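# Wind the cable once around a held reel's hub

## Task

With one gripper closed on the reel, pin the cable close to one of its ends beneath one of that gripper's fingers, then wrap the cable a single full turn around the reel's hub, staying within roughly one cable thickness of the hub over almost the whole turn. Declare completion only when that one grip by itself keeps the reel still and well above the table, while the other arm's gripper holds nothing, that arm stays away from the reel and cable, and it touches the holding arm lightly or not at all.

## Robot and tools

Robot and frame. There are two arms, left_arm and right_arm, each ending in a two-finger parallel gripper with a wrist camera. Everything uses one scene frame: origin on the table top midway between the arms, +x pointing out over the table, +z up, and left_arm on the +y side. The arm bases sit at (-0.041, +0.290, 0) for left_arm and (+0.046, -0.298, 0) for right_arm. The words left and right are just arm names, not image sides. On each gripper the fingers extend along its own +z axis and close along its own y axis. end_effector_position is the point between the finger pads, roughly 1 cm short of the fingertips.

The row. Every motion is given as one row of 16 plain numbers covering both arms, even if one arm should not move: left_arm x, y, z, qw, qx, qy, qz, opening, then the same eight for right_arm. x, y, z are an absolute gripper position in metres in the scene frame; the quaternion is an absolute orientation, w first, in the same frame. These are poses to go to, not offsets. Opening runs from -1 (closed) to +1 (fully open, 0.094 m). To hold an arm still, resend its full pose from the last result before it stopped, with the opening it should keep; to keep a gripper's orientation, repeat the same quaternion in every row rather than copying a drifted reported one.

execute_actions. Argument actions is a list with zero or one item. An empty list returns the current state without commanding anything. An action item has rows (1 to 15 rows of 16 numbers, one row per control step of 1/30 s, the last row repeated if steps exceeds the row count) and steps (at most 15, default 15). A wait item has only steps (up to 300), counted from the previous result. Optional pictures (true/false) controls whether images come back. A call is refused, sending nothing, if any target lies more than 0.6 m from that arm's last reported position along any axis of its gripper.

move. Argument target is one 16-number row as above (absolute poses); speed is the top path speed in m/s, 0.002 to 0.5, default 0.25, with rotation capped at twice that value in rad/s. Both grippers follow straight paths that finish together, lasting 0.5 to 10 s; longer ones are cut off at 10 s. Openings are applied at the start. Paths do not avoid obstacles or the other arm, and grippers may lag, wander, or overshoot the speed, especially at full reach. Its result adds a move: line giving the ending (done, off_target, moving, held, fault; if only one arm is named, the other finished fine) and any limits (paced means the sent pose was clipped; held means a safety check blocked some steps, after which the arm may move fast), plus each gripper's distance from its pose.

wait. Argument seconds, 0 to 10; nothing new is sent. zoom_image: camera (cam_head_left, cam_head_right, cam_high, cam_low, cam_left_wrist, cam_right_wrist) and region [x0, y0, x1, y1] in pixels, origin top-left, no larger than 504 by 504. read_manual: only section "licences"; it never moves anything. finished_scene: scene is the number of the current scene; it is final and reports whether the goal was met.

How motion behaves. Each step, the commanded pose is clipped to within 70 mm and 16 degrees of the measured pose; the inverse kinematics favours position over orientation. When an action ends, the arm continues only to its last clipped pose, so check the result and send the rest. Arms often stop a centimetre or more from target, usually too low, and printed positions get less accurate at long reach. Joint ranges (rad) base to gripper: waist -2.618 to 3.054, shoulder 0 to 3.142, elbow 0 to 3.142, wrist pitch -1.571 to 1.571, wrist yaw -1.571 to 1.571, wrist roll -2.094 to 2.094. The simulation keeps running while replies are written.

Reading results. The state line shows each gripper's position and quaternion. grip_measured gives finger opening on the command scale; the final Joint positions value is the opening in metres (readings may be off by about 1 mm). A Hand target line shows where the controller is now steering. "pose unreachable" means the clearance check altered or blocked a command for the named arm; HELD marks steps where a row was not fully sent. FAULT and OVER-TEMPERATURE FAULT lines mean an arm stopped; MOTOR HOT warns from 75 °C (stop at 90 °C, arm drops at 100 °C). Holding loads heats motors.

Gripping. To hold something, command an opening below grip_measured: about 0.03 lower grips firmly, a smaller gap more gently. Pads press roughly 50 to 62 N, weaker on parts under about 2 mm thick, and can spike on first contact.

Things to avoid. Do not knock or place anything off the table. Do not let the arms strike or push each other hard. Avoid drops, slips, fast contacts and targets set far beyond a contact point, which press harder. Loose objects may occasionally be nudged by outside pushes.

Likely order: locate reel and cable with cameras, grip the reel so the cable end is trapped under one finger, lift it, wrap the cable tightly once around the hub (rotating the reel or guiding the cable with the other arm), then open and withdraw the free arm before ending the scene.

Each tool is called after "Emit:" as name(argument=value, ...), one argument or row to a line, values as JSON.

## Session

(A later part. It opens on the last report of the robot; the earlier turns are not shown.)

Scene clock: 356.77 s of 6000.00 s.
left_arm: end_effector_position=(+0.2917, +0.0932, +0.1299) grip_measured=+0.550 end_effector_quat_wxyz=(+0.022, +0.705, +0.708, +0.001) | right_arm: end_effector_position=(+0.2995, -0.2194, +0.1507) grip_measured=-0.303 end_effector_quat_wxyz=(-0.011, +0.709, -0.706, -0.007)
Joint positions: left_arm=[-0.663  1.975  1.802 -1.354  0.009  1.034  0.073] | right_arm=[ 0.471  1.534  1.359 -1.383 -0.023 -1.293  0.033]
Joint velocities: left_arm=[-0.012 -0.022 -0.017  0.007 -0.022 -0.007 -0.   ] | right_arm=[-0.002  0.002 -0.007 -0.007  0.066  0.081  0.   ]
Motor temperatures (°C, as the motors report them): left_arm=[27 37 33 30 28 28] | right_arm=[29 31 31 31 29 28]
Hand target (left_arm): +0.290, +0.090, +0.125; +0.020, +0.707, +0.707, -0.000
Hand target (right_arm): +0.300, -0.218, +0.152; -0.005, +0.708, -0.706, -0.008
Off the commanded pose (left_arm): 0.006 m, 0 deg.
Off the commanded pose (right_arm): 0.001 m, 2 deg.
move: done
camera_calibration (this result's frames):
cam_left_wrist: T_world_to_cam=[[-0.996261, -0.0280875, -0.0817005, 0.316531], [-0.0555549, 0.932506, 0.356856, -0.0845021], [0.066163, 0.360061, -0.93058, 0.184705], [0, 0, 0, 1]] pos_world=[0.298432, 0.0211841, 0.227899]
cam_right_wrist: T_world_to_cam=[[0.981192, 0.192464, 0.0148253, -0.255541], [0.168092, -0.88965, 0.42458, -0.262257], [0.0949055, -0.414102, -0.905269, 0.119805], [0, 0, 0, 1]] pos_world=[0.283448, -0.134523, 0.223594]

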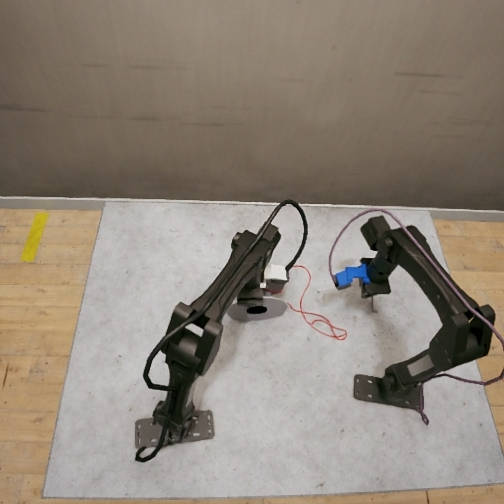

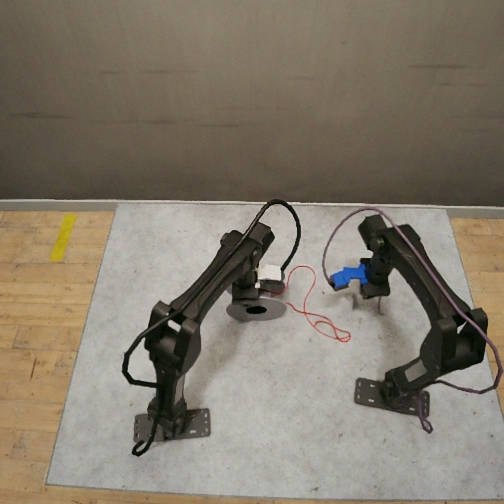

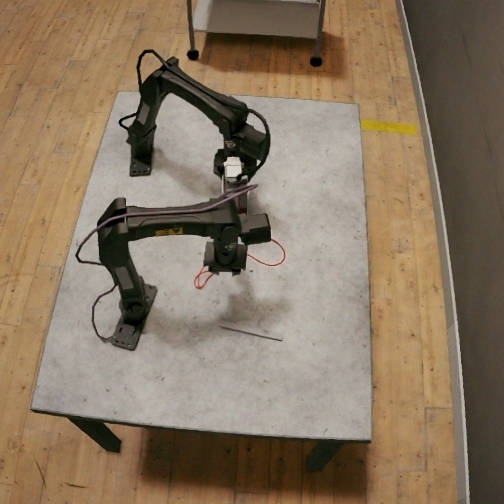

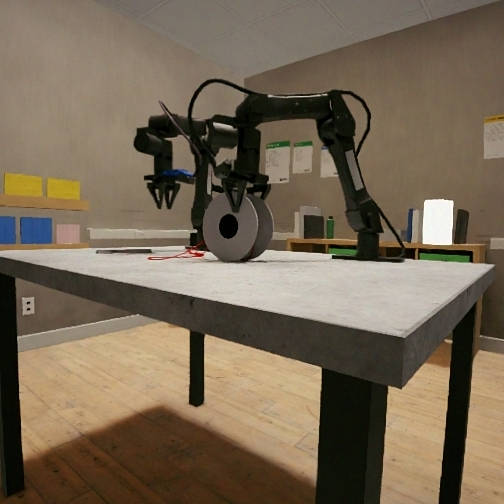

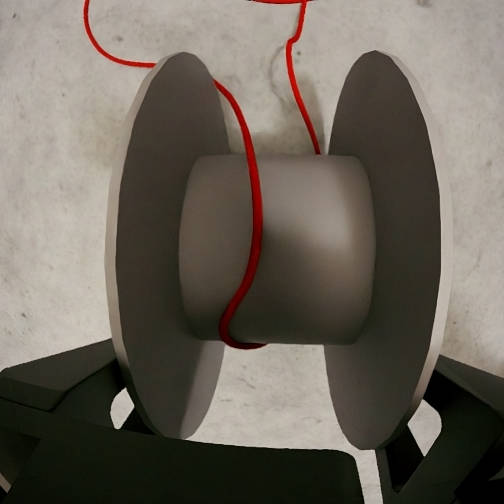

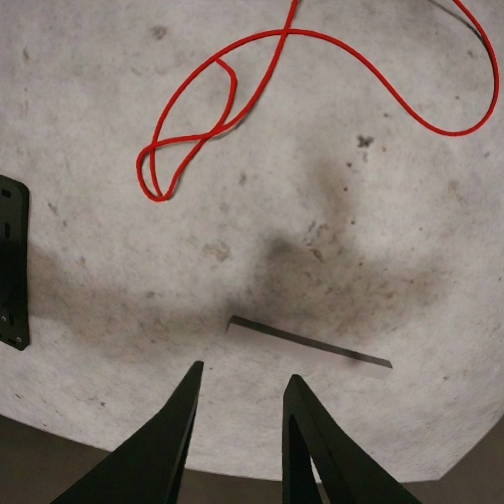

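Emit:
move(
  target=[0.29,0.09,0.125,0.02,0.707,0.707,0,0.45,0.385,-0.097,0.05,0,-0.3,0.954,0,-0.3],
)

Emit:
move(
  target=[0.29,0.09,0.125,0.02,0.707,0.707,0,0.45,0.385,-0.097,0.012,0,-0.3,0.954,0,-0.3],
  speed=0.08,
)

Emit:
move(
  target=[0.29,0.09,0.125,0.02,0.707,0.707,0,0.45,0.385,-0.097,0.012,0,-0.3,0.954,0,-1],
)

Emit:
move(
  target=[0.29,0.09,0.125,0.02,0.707,0.707,0,0.45,0.36,-0.33,0.13,0,-0.5,0.866,0,-1],
  speed=0.12,
)

Scene clock: 365.53 s of 6000.00 s.
left_arm: end_effector_position=(+0.2917, +0.0932, +0.1299) grip_measured=+0.550 end_effector_quat_wxyz=(+0.022, +0.705, +0.708, +0.001) | right_arm: end_effector_position=(+0.3799, -0.1009, +0.0511) grip_measured=-0.303 end_effector_quat_wxyz=(-0.010, -0.301, +0.954, +0.007)
Joint positions: left_arm=[-0.663  1.975  1.802 -1.354  0.009  1.034  0.073] | right_arm=[ 0.712  2.063  1.616 -1.14  -0.017 -0.087  0.033]
Joint velocities: left_arm=[ 0.012 -0.017  0.007 -0.022 -0.022  0.051  0.   ] | right_arm=[-0.002  0.007 -0.002 -0.007 -0.007 -0.022  0.   ]
Motor temperatures (°C, as the motors report them): left_arm=[27 37 33 30 28 28] | right_arm=[29 31 31 31 29 28]
Hand target (left_arm): +0.290, +0.090, +0.125; +0.020, +0.707, +0.707, -0.000
Hand target (right_arm): +0.386, -0.095, +0.052; +0.000, -0.300, +0.954, +0.004
Off the commanded pose (left_arm): 0.006 m, 0 deg.
Off the commanded pose (right_arm): 0.006 m, 1 deg.
After step 180, 0.27 s passed at rest.
move: done
camera_calibration (this result's frames):
cam_left_wrist: T_world_to_cam=[[-0.996261, -0.0280875, -0.0817005, 0.316531], [-0.0555549, 0.932506, 0.356856, -0.0845021], [0.066163, 0.360061, -0.93058, 0.184705], [0, 0, 0, 1]] pos_world=[0.298432, 0.0211841, 0.227899]
cam_right_wrist: T_world_to_cam=[[0.717241, -0.696614, -0.0171597, -0.343562], [-0.614463, -0.643888, 0.455899, 0.192408], [-0.328634, -0.316445, -0.889866, 0.241097], [0, 0, 0, 1]] pos_world=[0.443877, -0.0391468, 0.12093]

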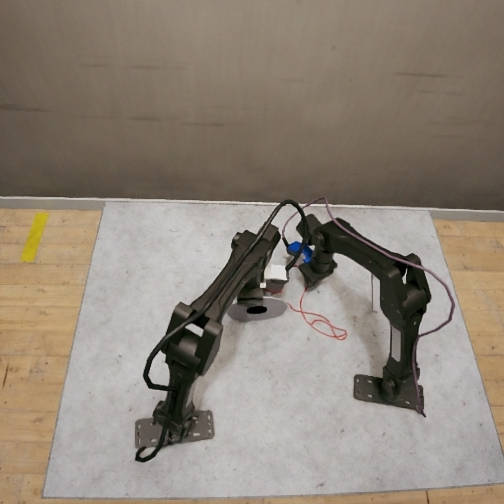

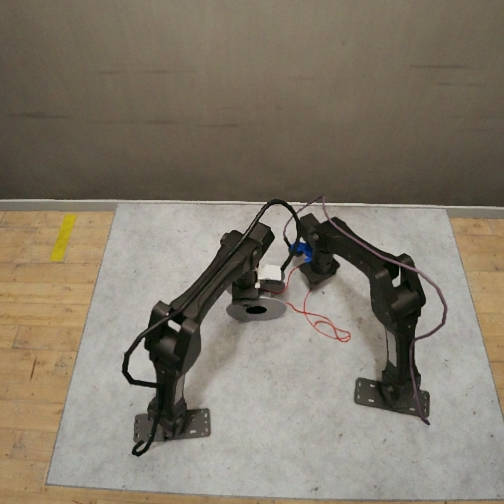

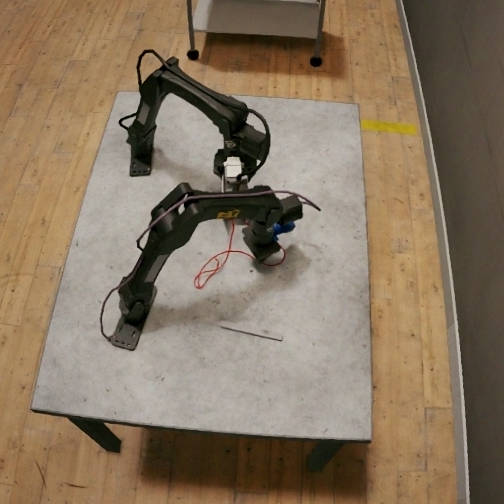

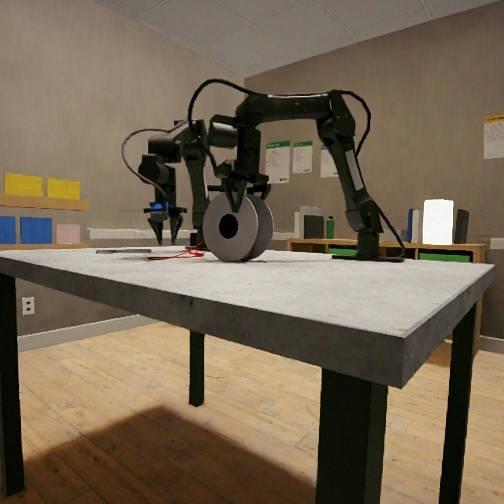

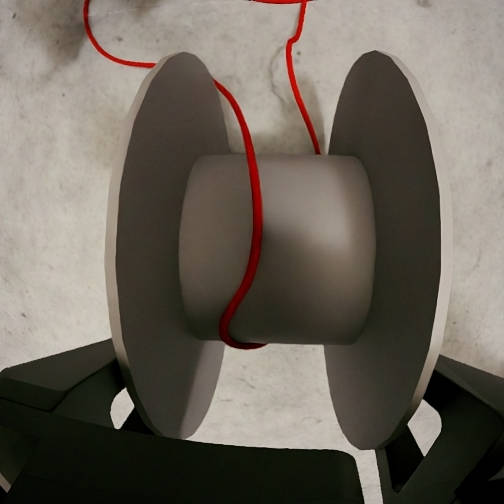

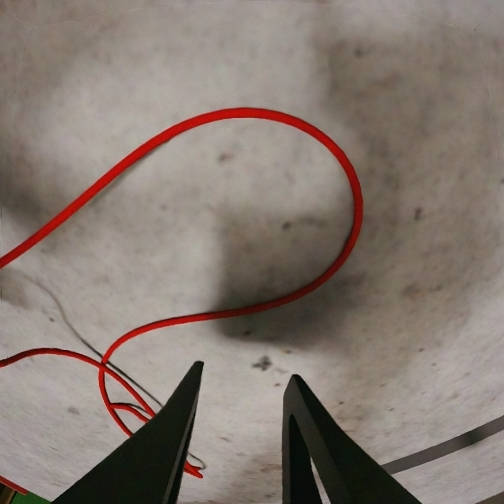

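Scene clock: 366.43 s of 6000.00 s.
left_arm: end_effector_position=(+0.2917, +0.0932, +0.1299) grip_measured=+0.550 end_effector_quat_wxyz=(+0.022, +0.705, +0.708, +0.001) | right_arm: end_effector_position=(+0.3863, -0.0985, +0.0202) grip_measured=-0.303 end_effector_quat_wxyz=(+0.000, -0.299, +0.954, +0.006)
Joint positions: left_arm=[-0.663  1.975  1.802 -1.354  0.009  1.034  0.073] | right_arm=[ 0.712  2.102  1.549 -1.016 -0.011 -0.083  0.033]
Joint velocities: left_arm=[ 0.002  0.012  0.002  0.125 -0.007  0.081  0.001] | right_arm=[ 0.007  0.017 -0.007  0.066 -0.051  0.007 -0.   ]
Motor temperatures (°C, as the motors report them): left_arm=[27 37 33 30 28 28] | right_arm=[29 32 31 31 29 28]
Hand target (left_arm): +0.290, +0.090, +0.125; +0.020, +0.707, +0.707, -0.000
Hand target (right_arm): +0.385, -0.097, +0.012; -0.000, -0.300, +0.954, -0.000
Off the commanded pose (left_arm): 0.006 m, 0 deg.
Off the commanded pose (right_arm): 0.008 m, 1 deg.
move: done
camera_calibration (this result's frames):
cam_left_wrist: T_world_to_cam=[[-0.996261, -0.0280875, -0.0817005, 0.316531], [-0.0555549, 0.932506, 0.356856, -0.0845021], [0.066163, 0.360061, -0.93058, 0.184705], [0, 0, 0, 1]] pos_world=[0.298432, 0.0211841, 0.227899]
cam_right_wrist: T_world_to_cam=[[0.714829, -0.699274, -0.00594233, -0.346604], [-0.625449, -0.643116, 0.441832, 0.216569], [-0.312784, -0.312118, -0.897078, 0.210934], [0, 0, 0, 1]] pos_world=[0.449192, -0.0372562, 0.0914774]

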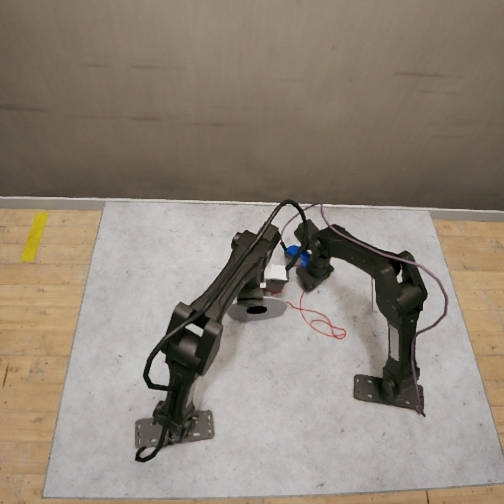

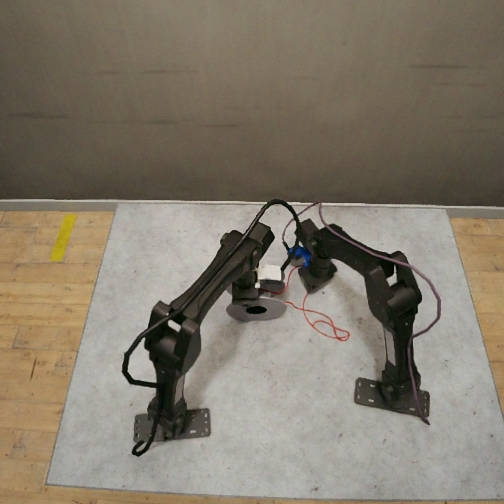

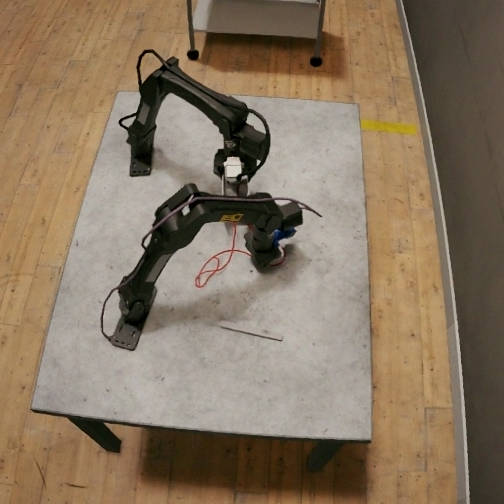

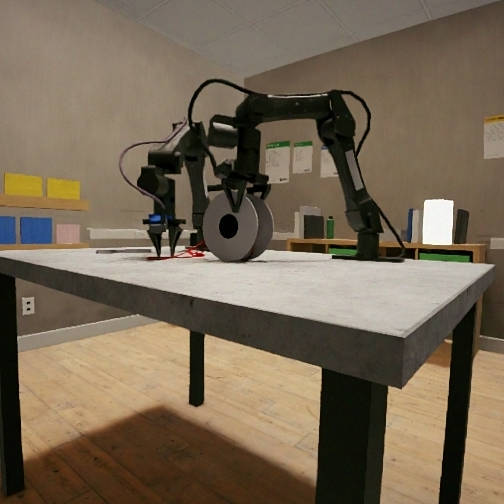

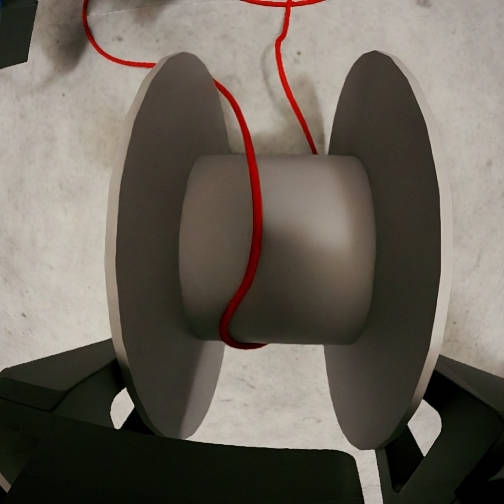

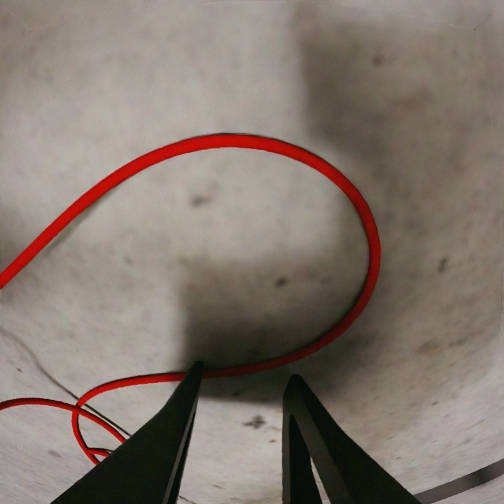

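Scene clock: 367.13 s of 6000.00 s.
left_arm: end_effector_position=(+0.2917, +0.0932, +0.1299) grip_measured=+0.550 end_effector_quat_wxyz=(+0.022, +0.705, +0.708, +0.001) | right_arm: end_effector_position=(+0.3867, -0.0981, +0.0202) grip_measured=-0.997 end_effector_quat_wxyz=(+0.001, -0.299, +0.954, +0.006)
Joint positions: left_arm=[-0.663  1.975  1.802 -1.354  0.009  1.034  0.073] | right_arm=[ 0.712  2.102  1.549 -1.014 -0.012 -0.083  0.   ]
Joint velocities: left_arm=[ 0.002 -0.007 -0.002 -0.022  0.007  0.022 -0.   ] | right_arm=[ 0.002 -0.007 -0.012  0.022  0.007 -0.066  0.   ]
Motor temperatures (°C, as the motors report them): left_arm=[27 37 33 30 28 28] | right_arm=[29 32 31 31 29 28]
Hand target (left_arm): +0.290, +0.090, +0.125; +0.020, +0.707, +0.707, -0.000
Hand target (right_arm): +0.385, -0.097, +0.012; -0.000, -0.300, +0.954, +0.000
Off the commanded pose (left_arm): 0.006 m, 0 deg.
Off the commanded pose (right_arm): 0.008 m, 1 deg.
move: done
camera_calibration (this result's frames):
cam_left_wrist: T_world_to_cam=[[-0.996261, -0.0280875, -0.0817005, 0.316531], [-0.0555549, 0.932506, 0.356856, -0.0845021], [0.066163, 0.360061, -0.93058, 0.184705], [0, 0, 0, 1]] pos_world=[0.298432, 0.0211841, 0.227899]
cam_right_wrist: T_world_to_cam=[[0.714571, -0.699535, -0.00616582, -0.346522], [-0.626251, -0.64359, 0.440002, 0.217311], [-0.311765, -0.310551, -0.897976, 0.210932], [0, 0, 0, 1]] pos_world=[0.449467, -0.0370402, 0.0916584]

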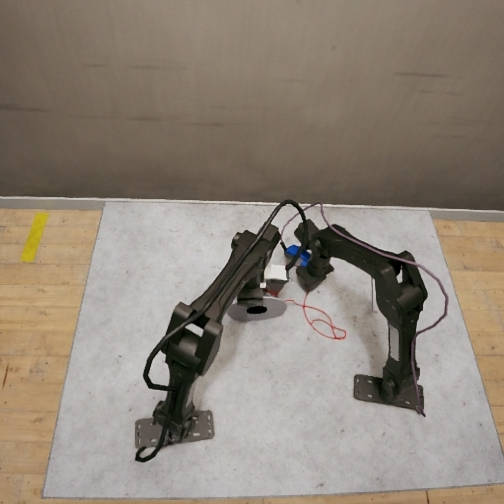

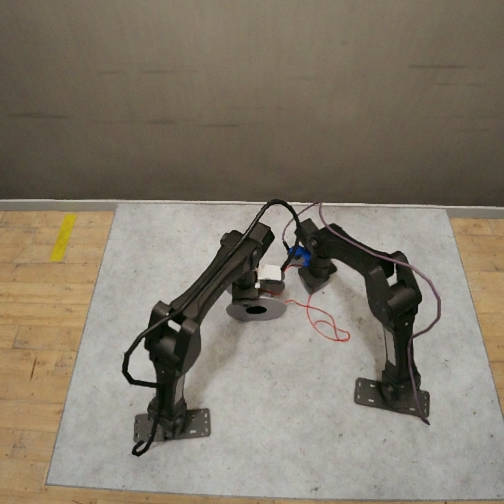

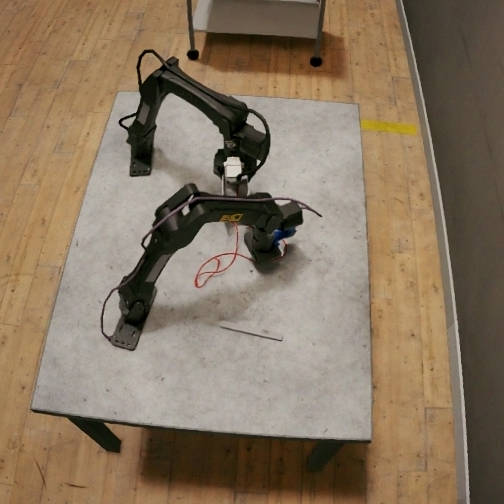

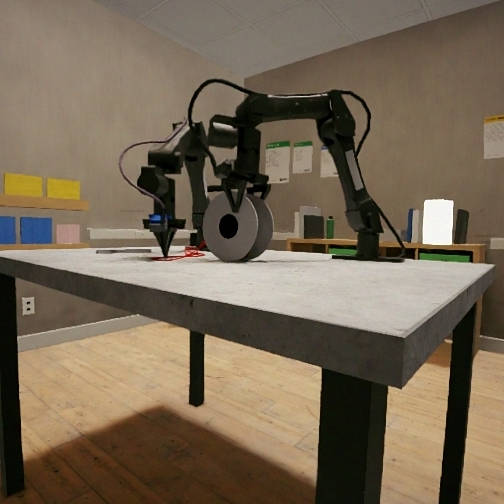

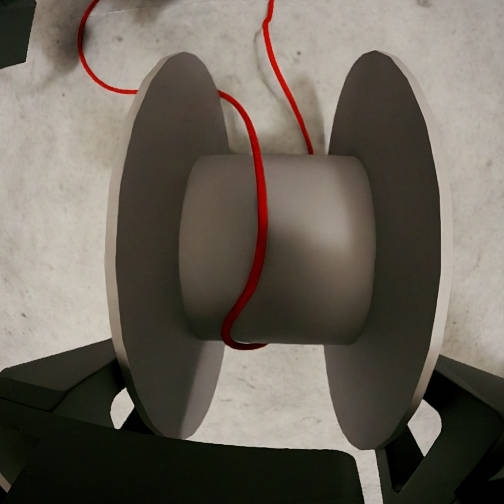

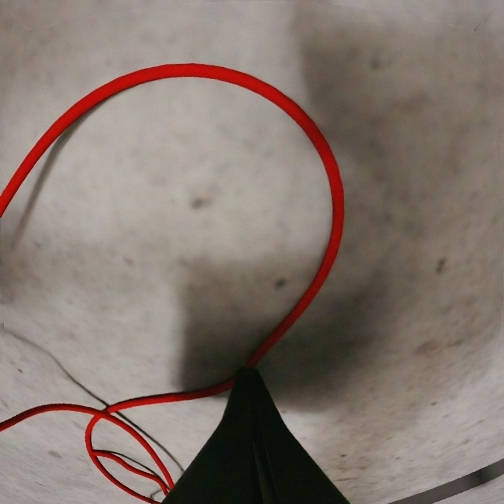

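Scene clock: 369.83 s of 6000.00 s.
left_arm: end_effector_position=(+0.2917, +0.0932, +0.1299) grip_measured=+0.550 end_effector_quat_wxyz=(+0.022, +0.705, +0.708, +0.001) | right_arm: end_effector_position=(+0.3574, -0.3314, +0.1189) grip_measured=-0.997 end_effector_quat_wxyz=(-0.012, -0.497, +0.867, -0.002)
Joint positions: left_arm=[-0.663  1.975  1.802 -1.354  0.009  1.034  0.073] | right_arm=[ 0.089  1.743  1.457 -1.302  0.018 -1.141  0.   ]
Joint velocities: left_arm=[-0.012 -0.012 -0.012  0.007  0.051  0.022  0.001] | right_arm=[-0.022  0.007 -0.002 -0.007  0.037 -0.051  0.   ]
Motor temperatures (°C, as the motors report them): left_arm=[27 37 33 30 28 28] | right_arm=[29 32 31 31 29 28]
Hand target (left_arm): +0.290, +0.090, +0.125; +0.020, +0.707, +0.707, -0.000
Hand target (right_arm): +0.358, -0.333, +0.129; -0.004, -0.500, +0.866, -0.008
Off the commanded pose (left_arm): 0.006 m, 0 deg.
Off the commanded pose (right_arm): 0.012 m, 1 deg.
move: off_target (right_arm)
camera_calibration (this result's frames):
cam_left_wrist: T_world_to_cam=[[-0.996261, -0.0280875, -0.0817005, 0.316531], [-0.0555549, 0.932506, 0.356856, -0.0845021], [0.066163, 0.360061, -0.93058, 0.184705], [0, 0, 0, 1]] pos_world=[0.298432, 0.0211841, 0.227899]
cam_right_wrist: T_world_to_cam=[[0.942779, -0.333302, -0.00883956, -0.448017], [-0.291083, -0.835708, 0.465684, -0.181076], [-0.162601, -0.436464, -0.884907, 0.121314], [0, 0, 0, 1]] pos_world=[0.389398, -0.247703, 0.187716]

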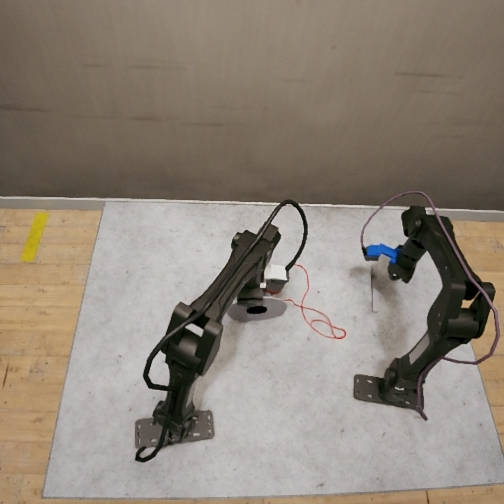

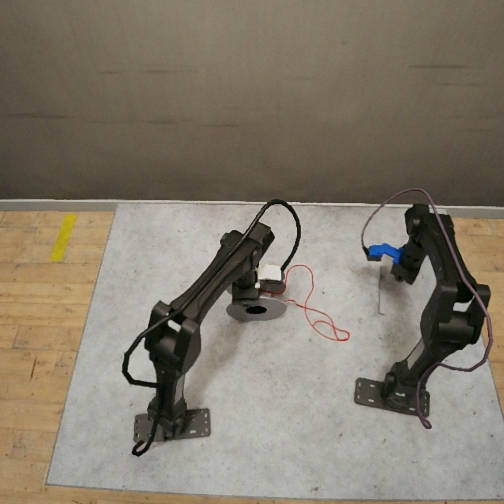

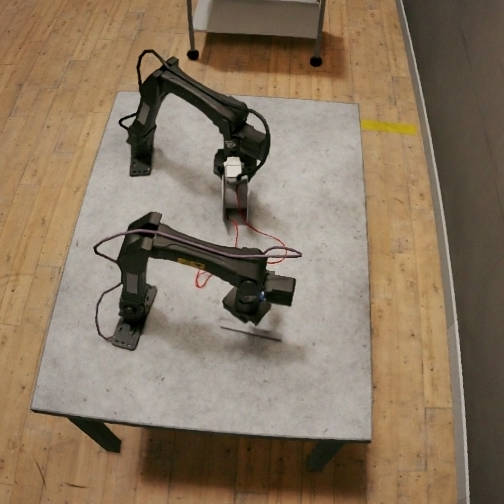

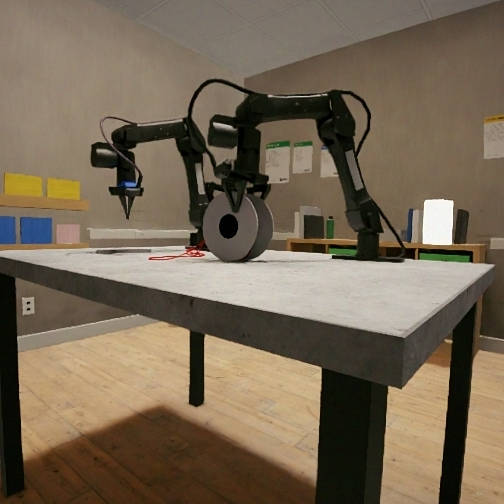

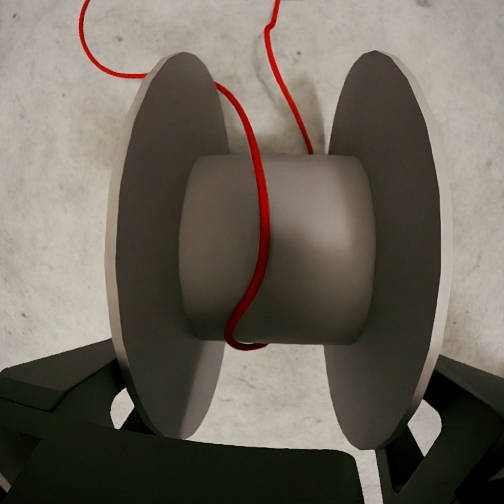

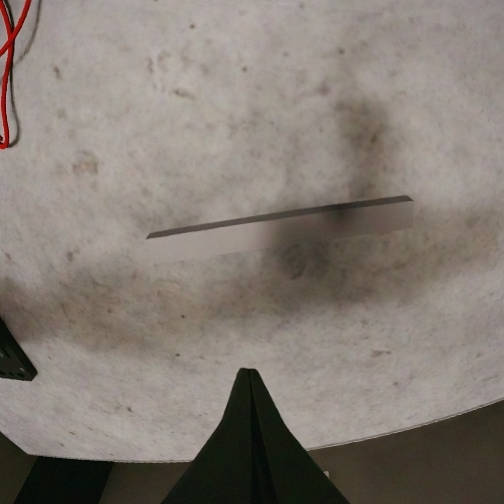

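Emit:
move(
  target=[0.29,0.09,0.125,0.02,0.707,0.707,0,0.45,0.388,-0.097,0.05,0,0.28,0.96,0,-0.2],
)

Emit:
move(
  target=[0.29,0.09,0.125,0.02,0.707,0.707,0,0.45,0.388,-0.097,0.012,0,0.28,0.96,0,-0.2],
  speed=0.08,
)

Emit:
move(
  target=[0.29,0.09,0.125,0.02,0.707,0.707,0,0.45,0.388,-0.097,0.012,0,0.28,0.96,0,-1],
)

Emit:
move(
  target=[0.29,0.09,0.125,0.02,0.707,0.707,0,0.45,0.37,-0.35,0.13,0,-0.3,0.954,0,-1],
  speed=0.12,
)

Scene clock: 379.63 s of 6000.00 s.
left_arm: end_effector_position=(+0.2917, +0.0932, +0.1299) grip_measured=+0.550 end_effector_quat_wxyz=(+0.022, +0.705, +0.708, +0.001) | right_arm: end_effector_position=(+0.3839, -0.1005, +0.0516) grip_measured=-0.203 end_effector_quat_wxyz=(-0.006, +0.278, +0.960, +0.003)
Joint positions: left_arm=[-0.663  1.975  1.802 -1.354  0.009  1.034  0.073] | right_arm=[ 0.71   2.065  1.622 -1.132 -0.014  1.085  0.037]
Joint velocities: left_arm=[-0.002 -0.002  0.012 -0.051 -0.007 -0.037  0.   ] | right_arm=[-0.017 -0.012 -0.002  0.037  0.066  0.051  0.   ]
Motor temperatures (°C, as the motors report them): left_arm=[27 37 33 30 28 28] | right_arm=[29 33 31 31 29 28]
Hand target (left_arm): +0.290, +0.090, +0.125; +0.020, +0.707, +0.707, -0.000
Hand target (right_arm): +0.389, -0.094, +0.051; -0.003, +0.280, +0.960, +0.008
Off the commanded pose (left_arm): 0.006 m, 0 deg.
Off the commanded pose (right_arm): 0.006 m, 1 deg.
move: done
camera_calibration (this result's frames):
cam_left_wrist: T_world_to_cam=[[-0.996261, -0.0280875, -0.0817005, 0.316531], [-0.0555549, 0.932506, 0.356856, -0.0845021], [0.066163, 0.360061, -0.93058, 0.184705], [0, 0, 0, 1]] pos_world=[0.298432, 0.0211841, 0.227899]
cam_right_wrist: T_world_to_cam=[[-0.366055, -0.930592, -0.00149478, 0.0454129], [-0.827194, 0.324646, 0.458645, 0.373722], [-0.426326, 0.169126, -0.888618, 0.329174], [0, 0, 0, 1]] pos_world=[0.4661, -0.134739, 0.121172]

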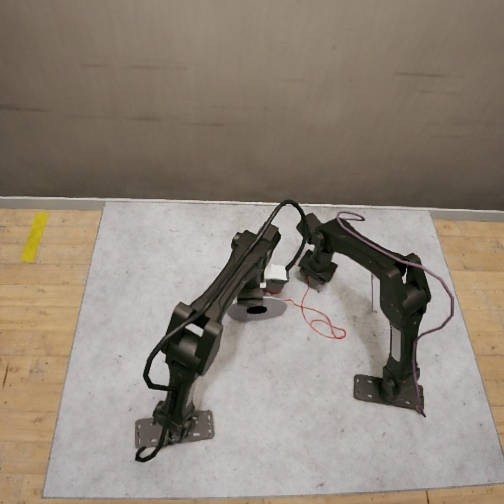

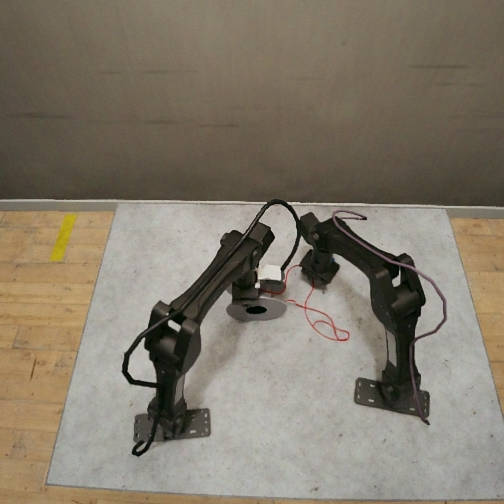

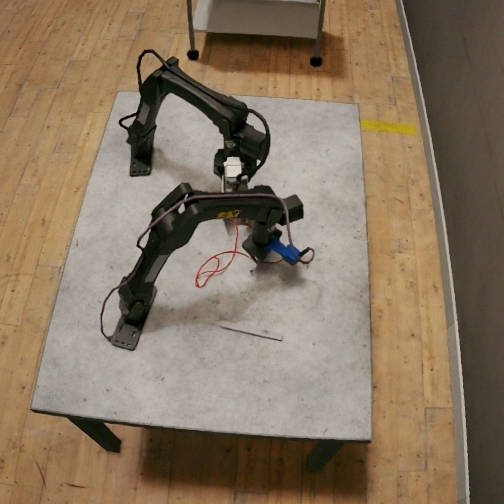

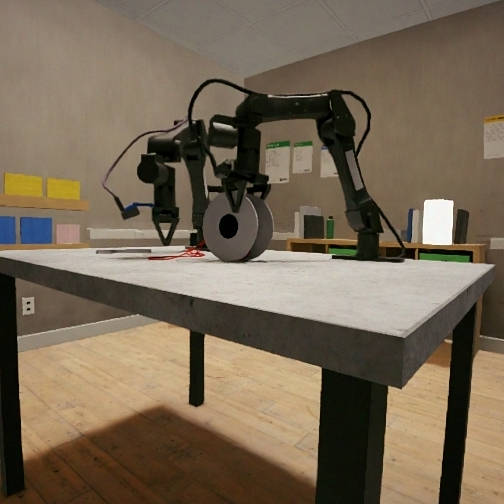

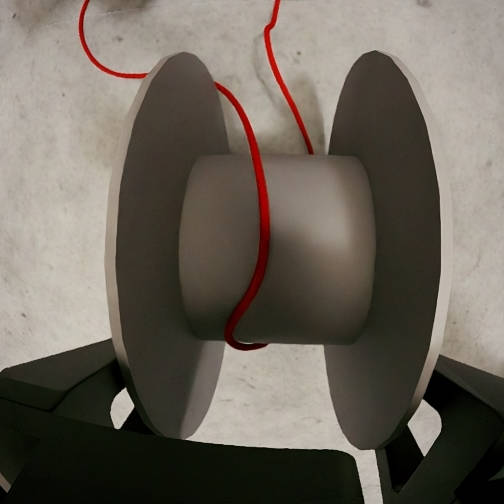

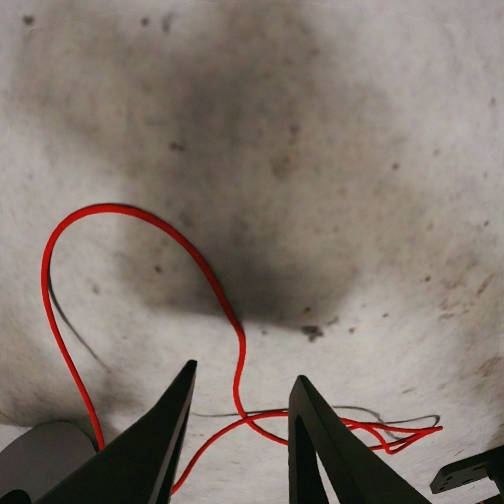

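Scene clock: 380.67 s of 6000.00 s.
left_arm: end_effector_position=(+0.2917, +0.0932, +0.1299) grip_measured=+0.550 end_effector_quat_wxyz=(+0.022, +0.705, +0.708, +0.001) | right_arm: end_effector_position=(+0.3909, -0.0965, +0.0191) grip_measured=-0.203 end_effector_quat_wxyz=(-0.001, +0.280, +0.960, +0.009)
Joint positions: left_arm=[-0.663  1.975  1.802 -1.354  0.009  1.034  0.073] | right_arm=[ 0.71   2.114  1.563 -1.009 -0.014  1.089  0.037]
Joint velocities: left_arm=[-0.002  0.002 -0.012 -0.037  0.022  0.007 -0.   ] | right_arm=[ 0.007  0.007 -0.002  0.095 -0.081  0.007 -0.   ]
Motor temperatures (°C, as the motors report them): left_arm=[27 37 33 30 28 28] | right_arm=[29 33 31 31 29 28]
Hand target (left_arm): +0.290, +0.090, +0.125; +0.020, +0.707, +0.707, -0.000
Hand target (right_arm): +0.388, -0.097, +0.012; -0.000, +0.280, +0.960, +0.000
Off the commanded pose (left_arm): 0.006 m, 0 deg.
Off the commanded pose (right_arm): 0.008 m, 1 deg.
move: done
camera_calibration (this result's frames):
cam_left_wrist: T_world_to_cam=[[-0.996261, -0.0280875, -0.0817005, 0.316531], [-0.0555549, 0.932506, 0.356856, -0.0845021], [0.066163, 0.360061, -0.93058, 0.184705], [0, 0, 0, 1]] pos_world=[0.298432, 0.0211841, 0.227899]
cam_right_wrist: T_world_to_cam=[[-0.369859, -0.928992, -0.0133886, 0.0534996], [-0.83182, 0.324684, 0.450173, 0.395052], [-0.41386, 0.177637, -0.892841, 0.298643], [0, 0, 0, 1]] pos_world=[0.471996, -0.131616, 0.0895153]

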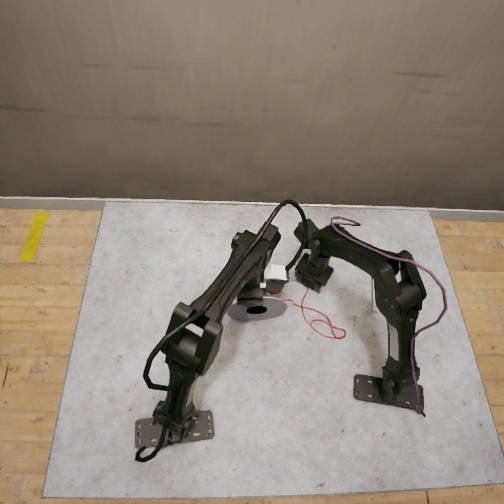

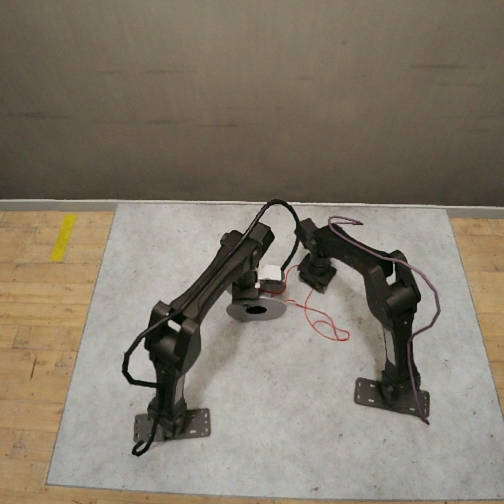

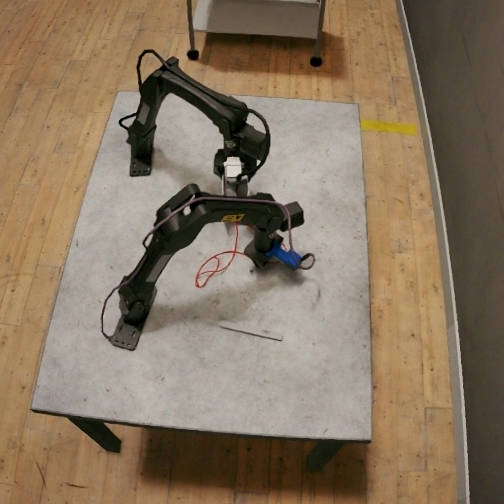

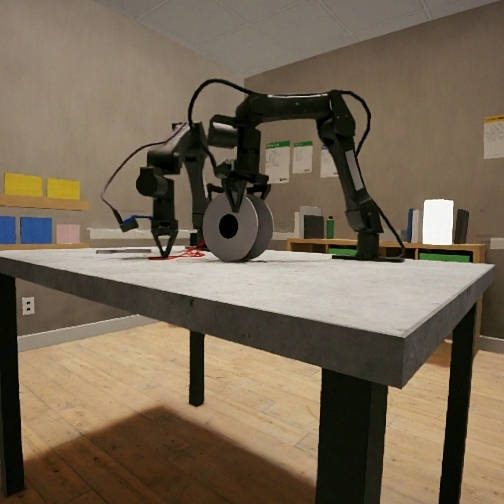

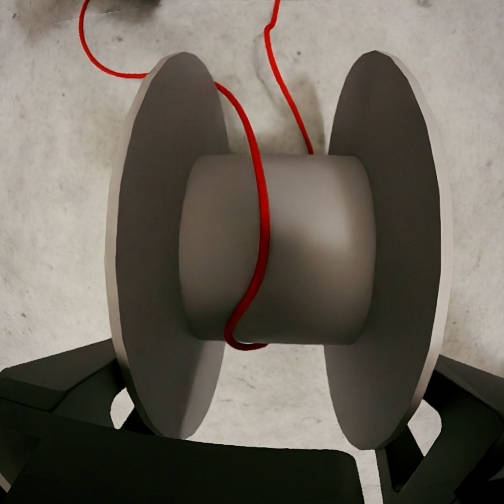

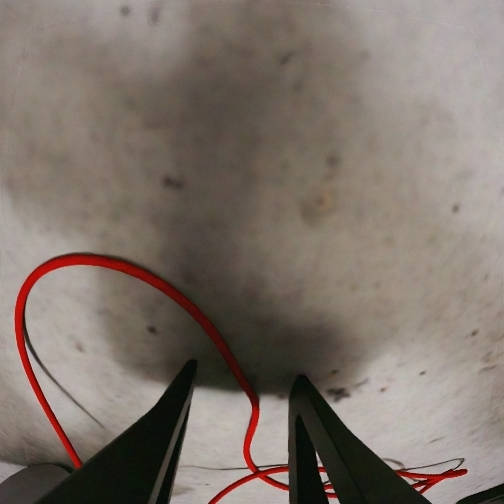

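Scene clock: 381.37 s of 6000.00 s.
left_arm: end_effector_position=(+0.2917, +0.0932, +0.1299) grip_measured=+0.550 end_effector_quat_wxyz=(+0.022, +0.705, +0.708, +0.001) | right_arm: end_effector_position=(+0.3913, -0.0962, +0.0191) grip_measured=-0.974 end_effector_quat_wxyz=(-0.001, +0.280, +0.960, +0.009)
Joint positions: left_arm=[-0.663  1.975  1.802 -1.354  0.009  1.034  0.073] | right_arm=[ 0.71   2.114  1.563 -1.007 -0.014  1.089  0.001]
Joint velocities: left_arm=[-0.007  0.007 -0.007  0.007  0.037  0.037 -0.001] | right_arm=[-0.002 -0.007 -0.007  0.066 -0.051 -0.037  0.001]
Motor temperatures (°C, as the motors report them): left_arm=[27 37 33 30 28 28] | right_arm=[29 33 31 31 29 28]
Hand target (left_arm): +0.290, +0.090, +0.125; +0.020, +0.707, +0.707, -0.000
Hand target (right_arm): +0.388, -0.097, +0.012; -0.000, +0.280, +0.960, +0.000
Off the commanded pose (left_arm): 0.006 m, 0 deg.
Off the commanded pose (right_arm): 0.008 m, 1 deg.
move: done
camera_calibration (this result's frames):
cam_left_wrist: T_world_to_cam=[[-0.996261, -0.0280875, -0.0817005, 0.316531], [-0.0555549, 0.932506, 0.356856, -0.0845021], [0.066163, 0.360061, -0.93058, 0.184705], [0, 0, 0, 1]] pos_world=[0.298432, 0.0211841, 0.227899]
cam_right_wrist: T_world_to_cam=[[-0.369835, -0.928978, -0.0148823, 0.0538917], [-0.832564, 0.324257, 0.449104, 0.395585], [-0.412382, 0.178485, -0.893355, 0.298289], [0, 0, 0, 1]] pos_world=[0.47229, -0.131447, 0.0896213]

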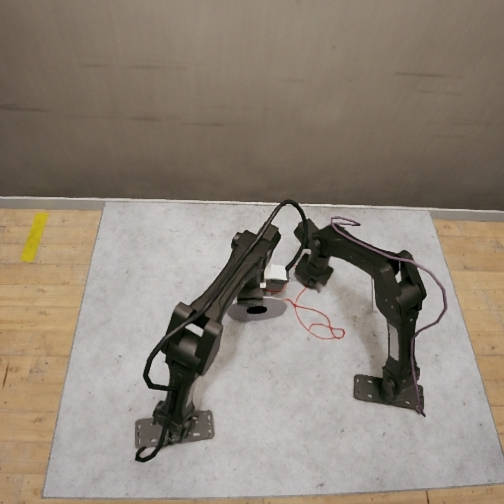

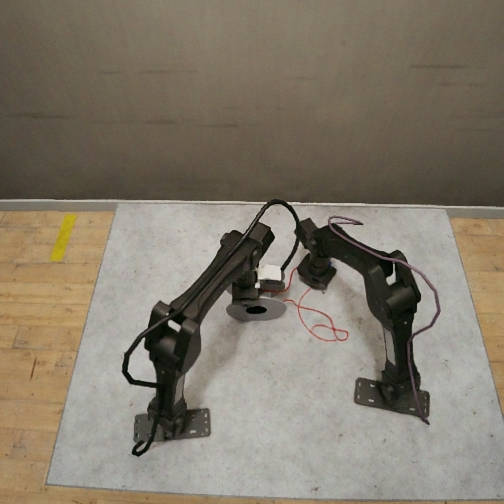

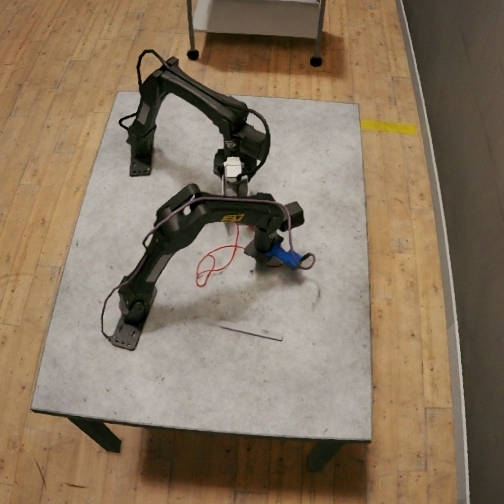

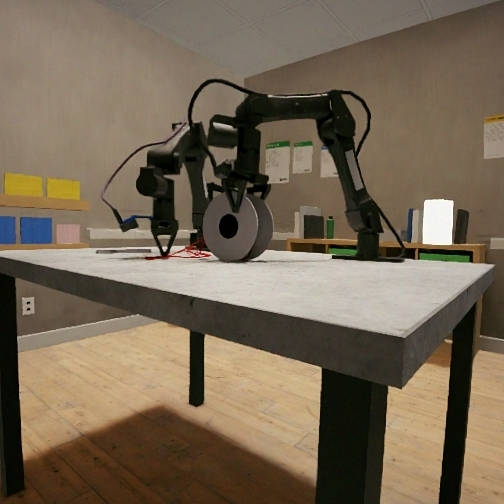

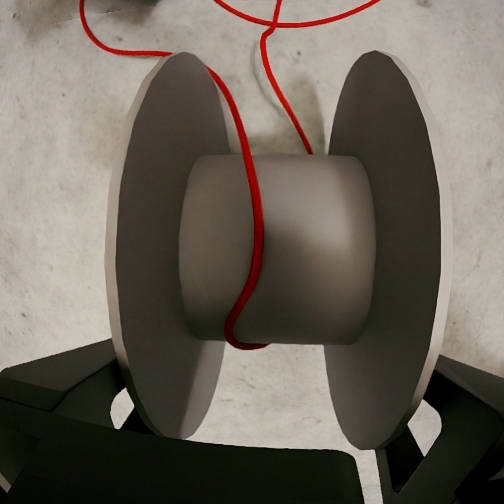

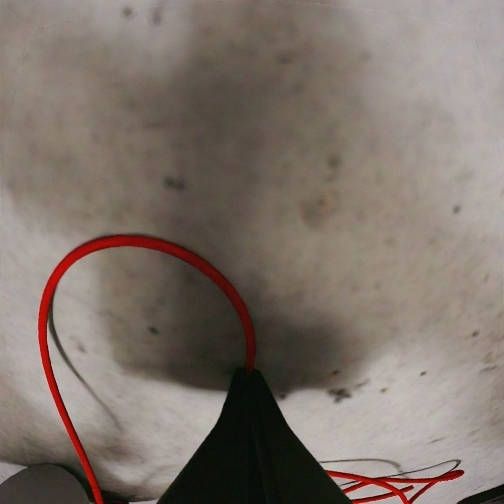

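Scene clock: 386.77 s of 6000.00 s.
left_arm: end_effector_position=(+0.2917, +0.0932, +0.1299) grip_measured=+0.550 end_effector_quat_wxyz=(+0.022, +0.705, +0.708, +0.001) | right_arm: end_effector_position=(+0.3661, -0.3491, +0.1160) grip_measured=-0.974 end_effector_quat_wxyz=(-0.017, -0.299, +0.954, +0.000)
Joint positions: left_arm=[-0.663  1.975  1.802 -1.354  0.009  1.034  0.073] | right_arm=[ 0.035  1.798  1.512 -1.315  0.014 -0.76   0.001]
Joint velocities: left_arm=[ 0.002 -0.032 -0.022 -0.007  0.022  0.051 -0.   ] | right_arm=[-0.007  0.012  0.002 -0.022  0.051 -0.051 -0.001]
Motor temperatures (°C, as the motors report them): left_arm=[27 37 33 30 28 28] | right_arm=[29 33 31 31 29 28]
Hand target (left_arm): +0.290, +0.090, +0.125; +0.020, +0.707, +0.707, -0.000
Hand target (right_arm): +0.368, -0.353, +0.129; -0.003, -0.300, +0.954, -0.009
Off the commanded pose (left_arm): 0.006 m, 0 deg.
Off the commanded pose (right_arm): 0.015 m, 2 deg.
move: off_target (right_arm)
camera_calibration (this result's frames):
cam_left_wrist: T_world_to_cam=[[-0.996261, -0.0280875, -0.0817005, 0.316531], [-0.0555549, 0.932506, 0.356856, -0.0845021], [0.066163, 0.360061, -0.93058, 0.184705], [0, 0, 0, 1]] pos_world=[0.298432, 0.0211841, 0.227899]
cam_right_wrist: T_world_to_cam=[[0.714561, -0.699458, -0.012724, -0.505977], [-0.612245, -0.634058, 0.472363, -0.00477153], [-0.338466, -0.329742, -0.881312, 0.213664], [0, 0, 0, 1]] pos_world=[0.430948, -0.286481, 0.18412]

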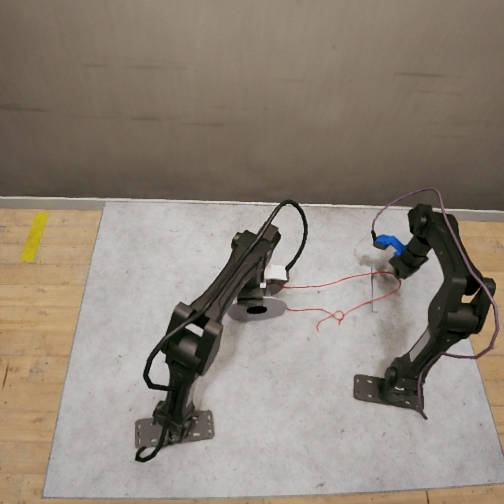

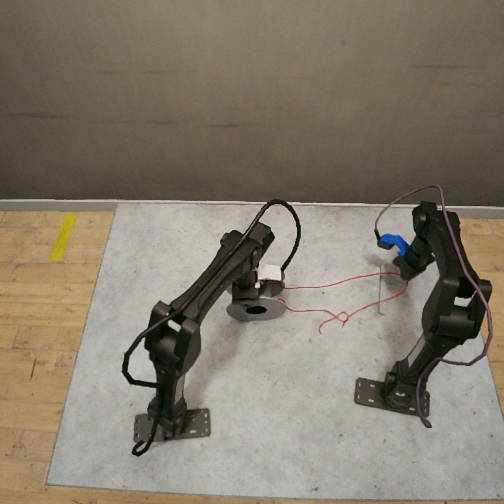

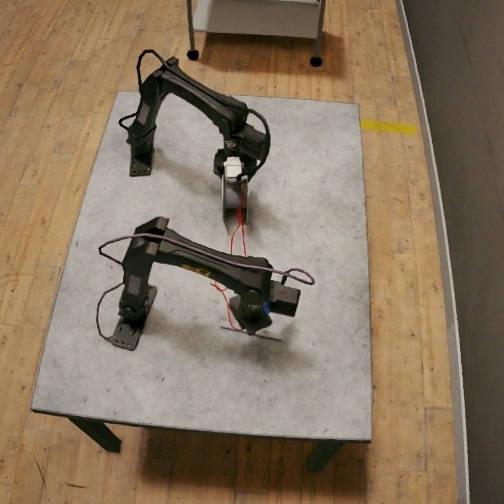

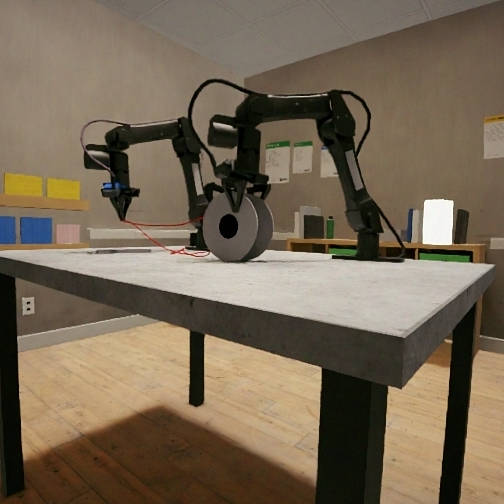

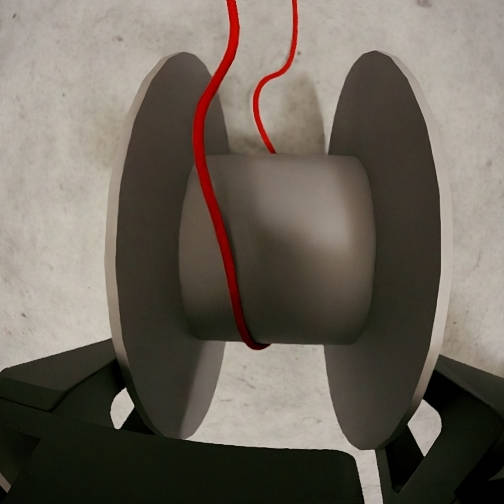

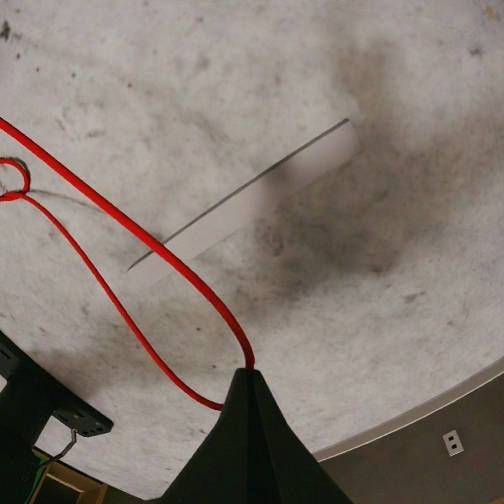

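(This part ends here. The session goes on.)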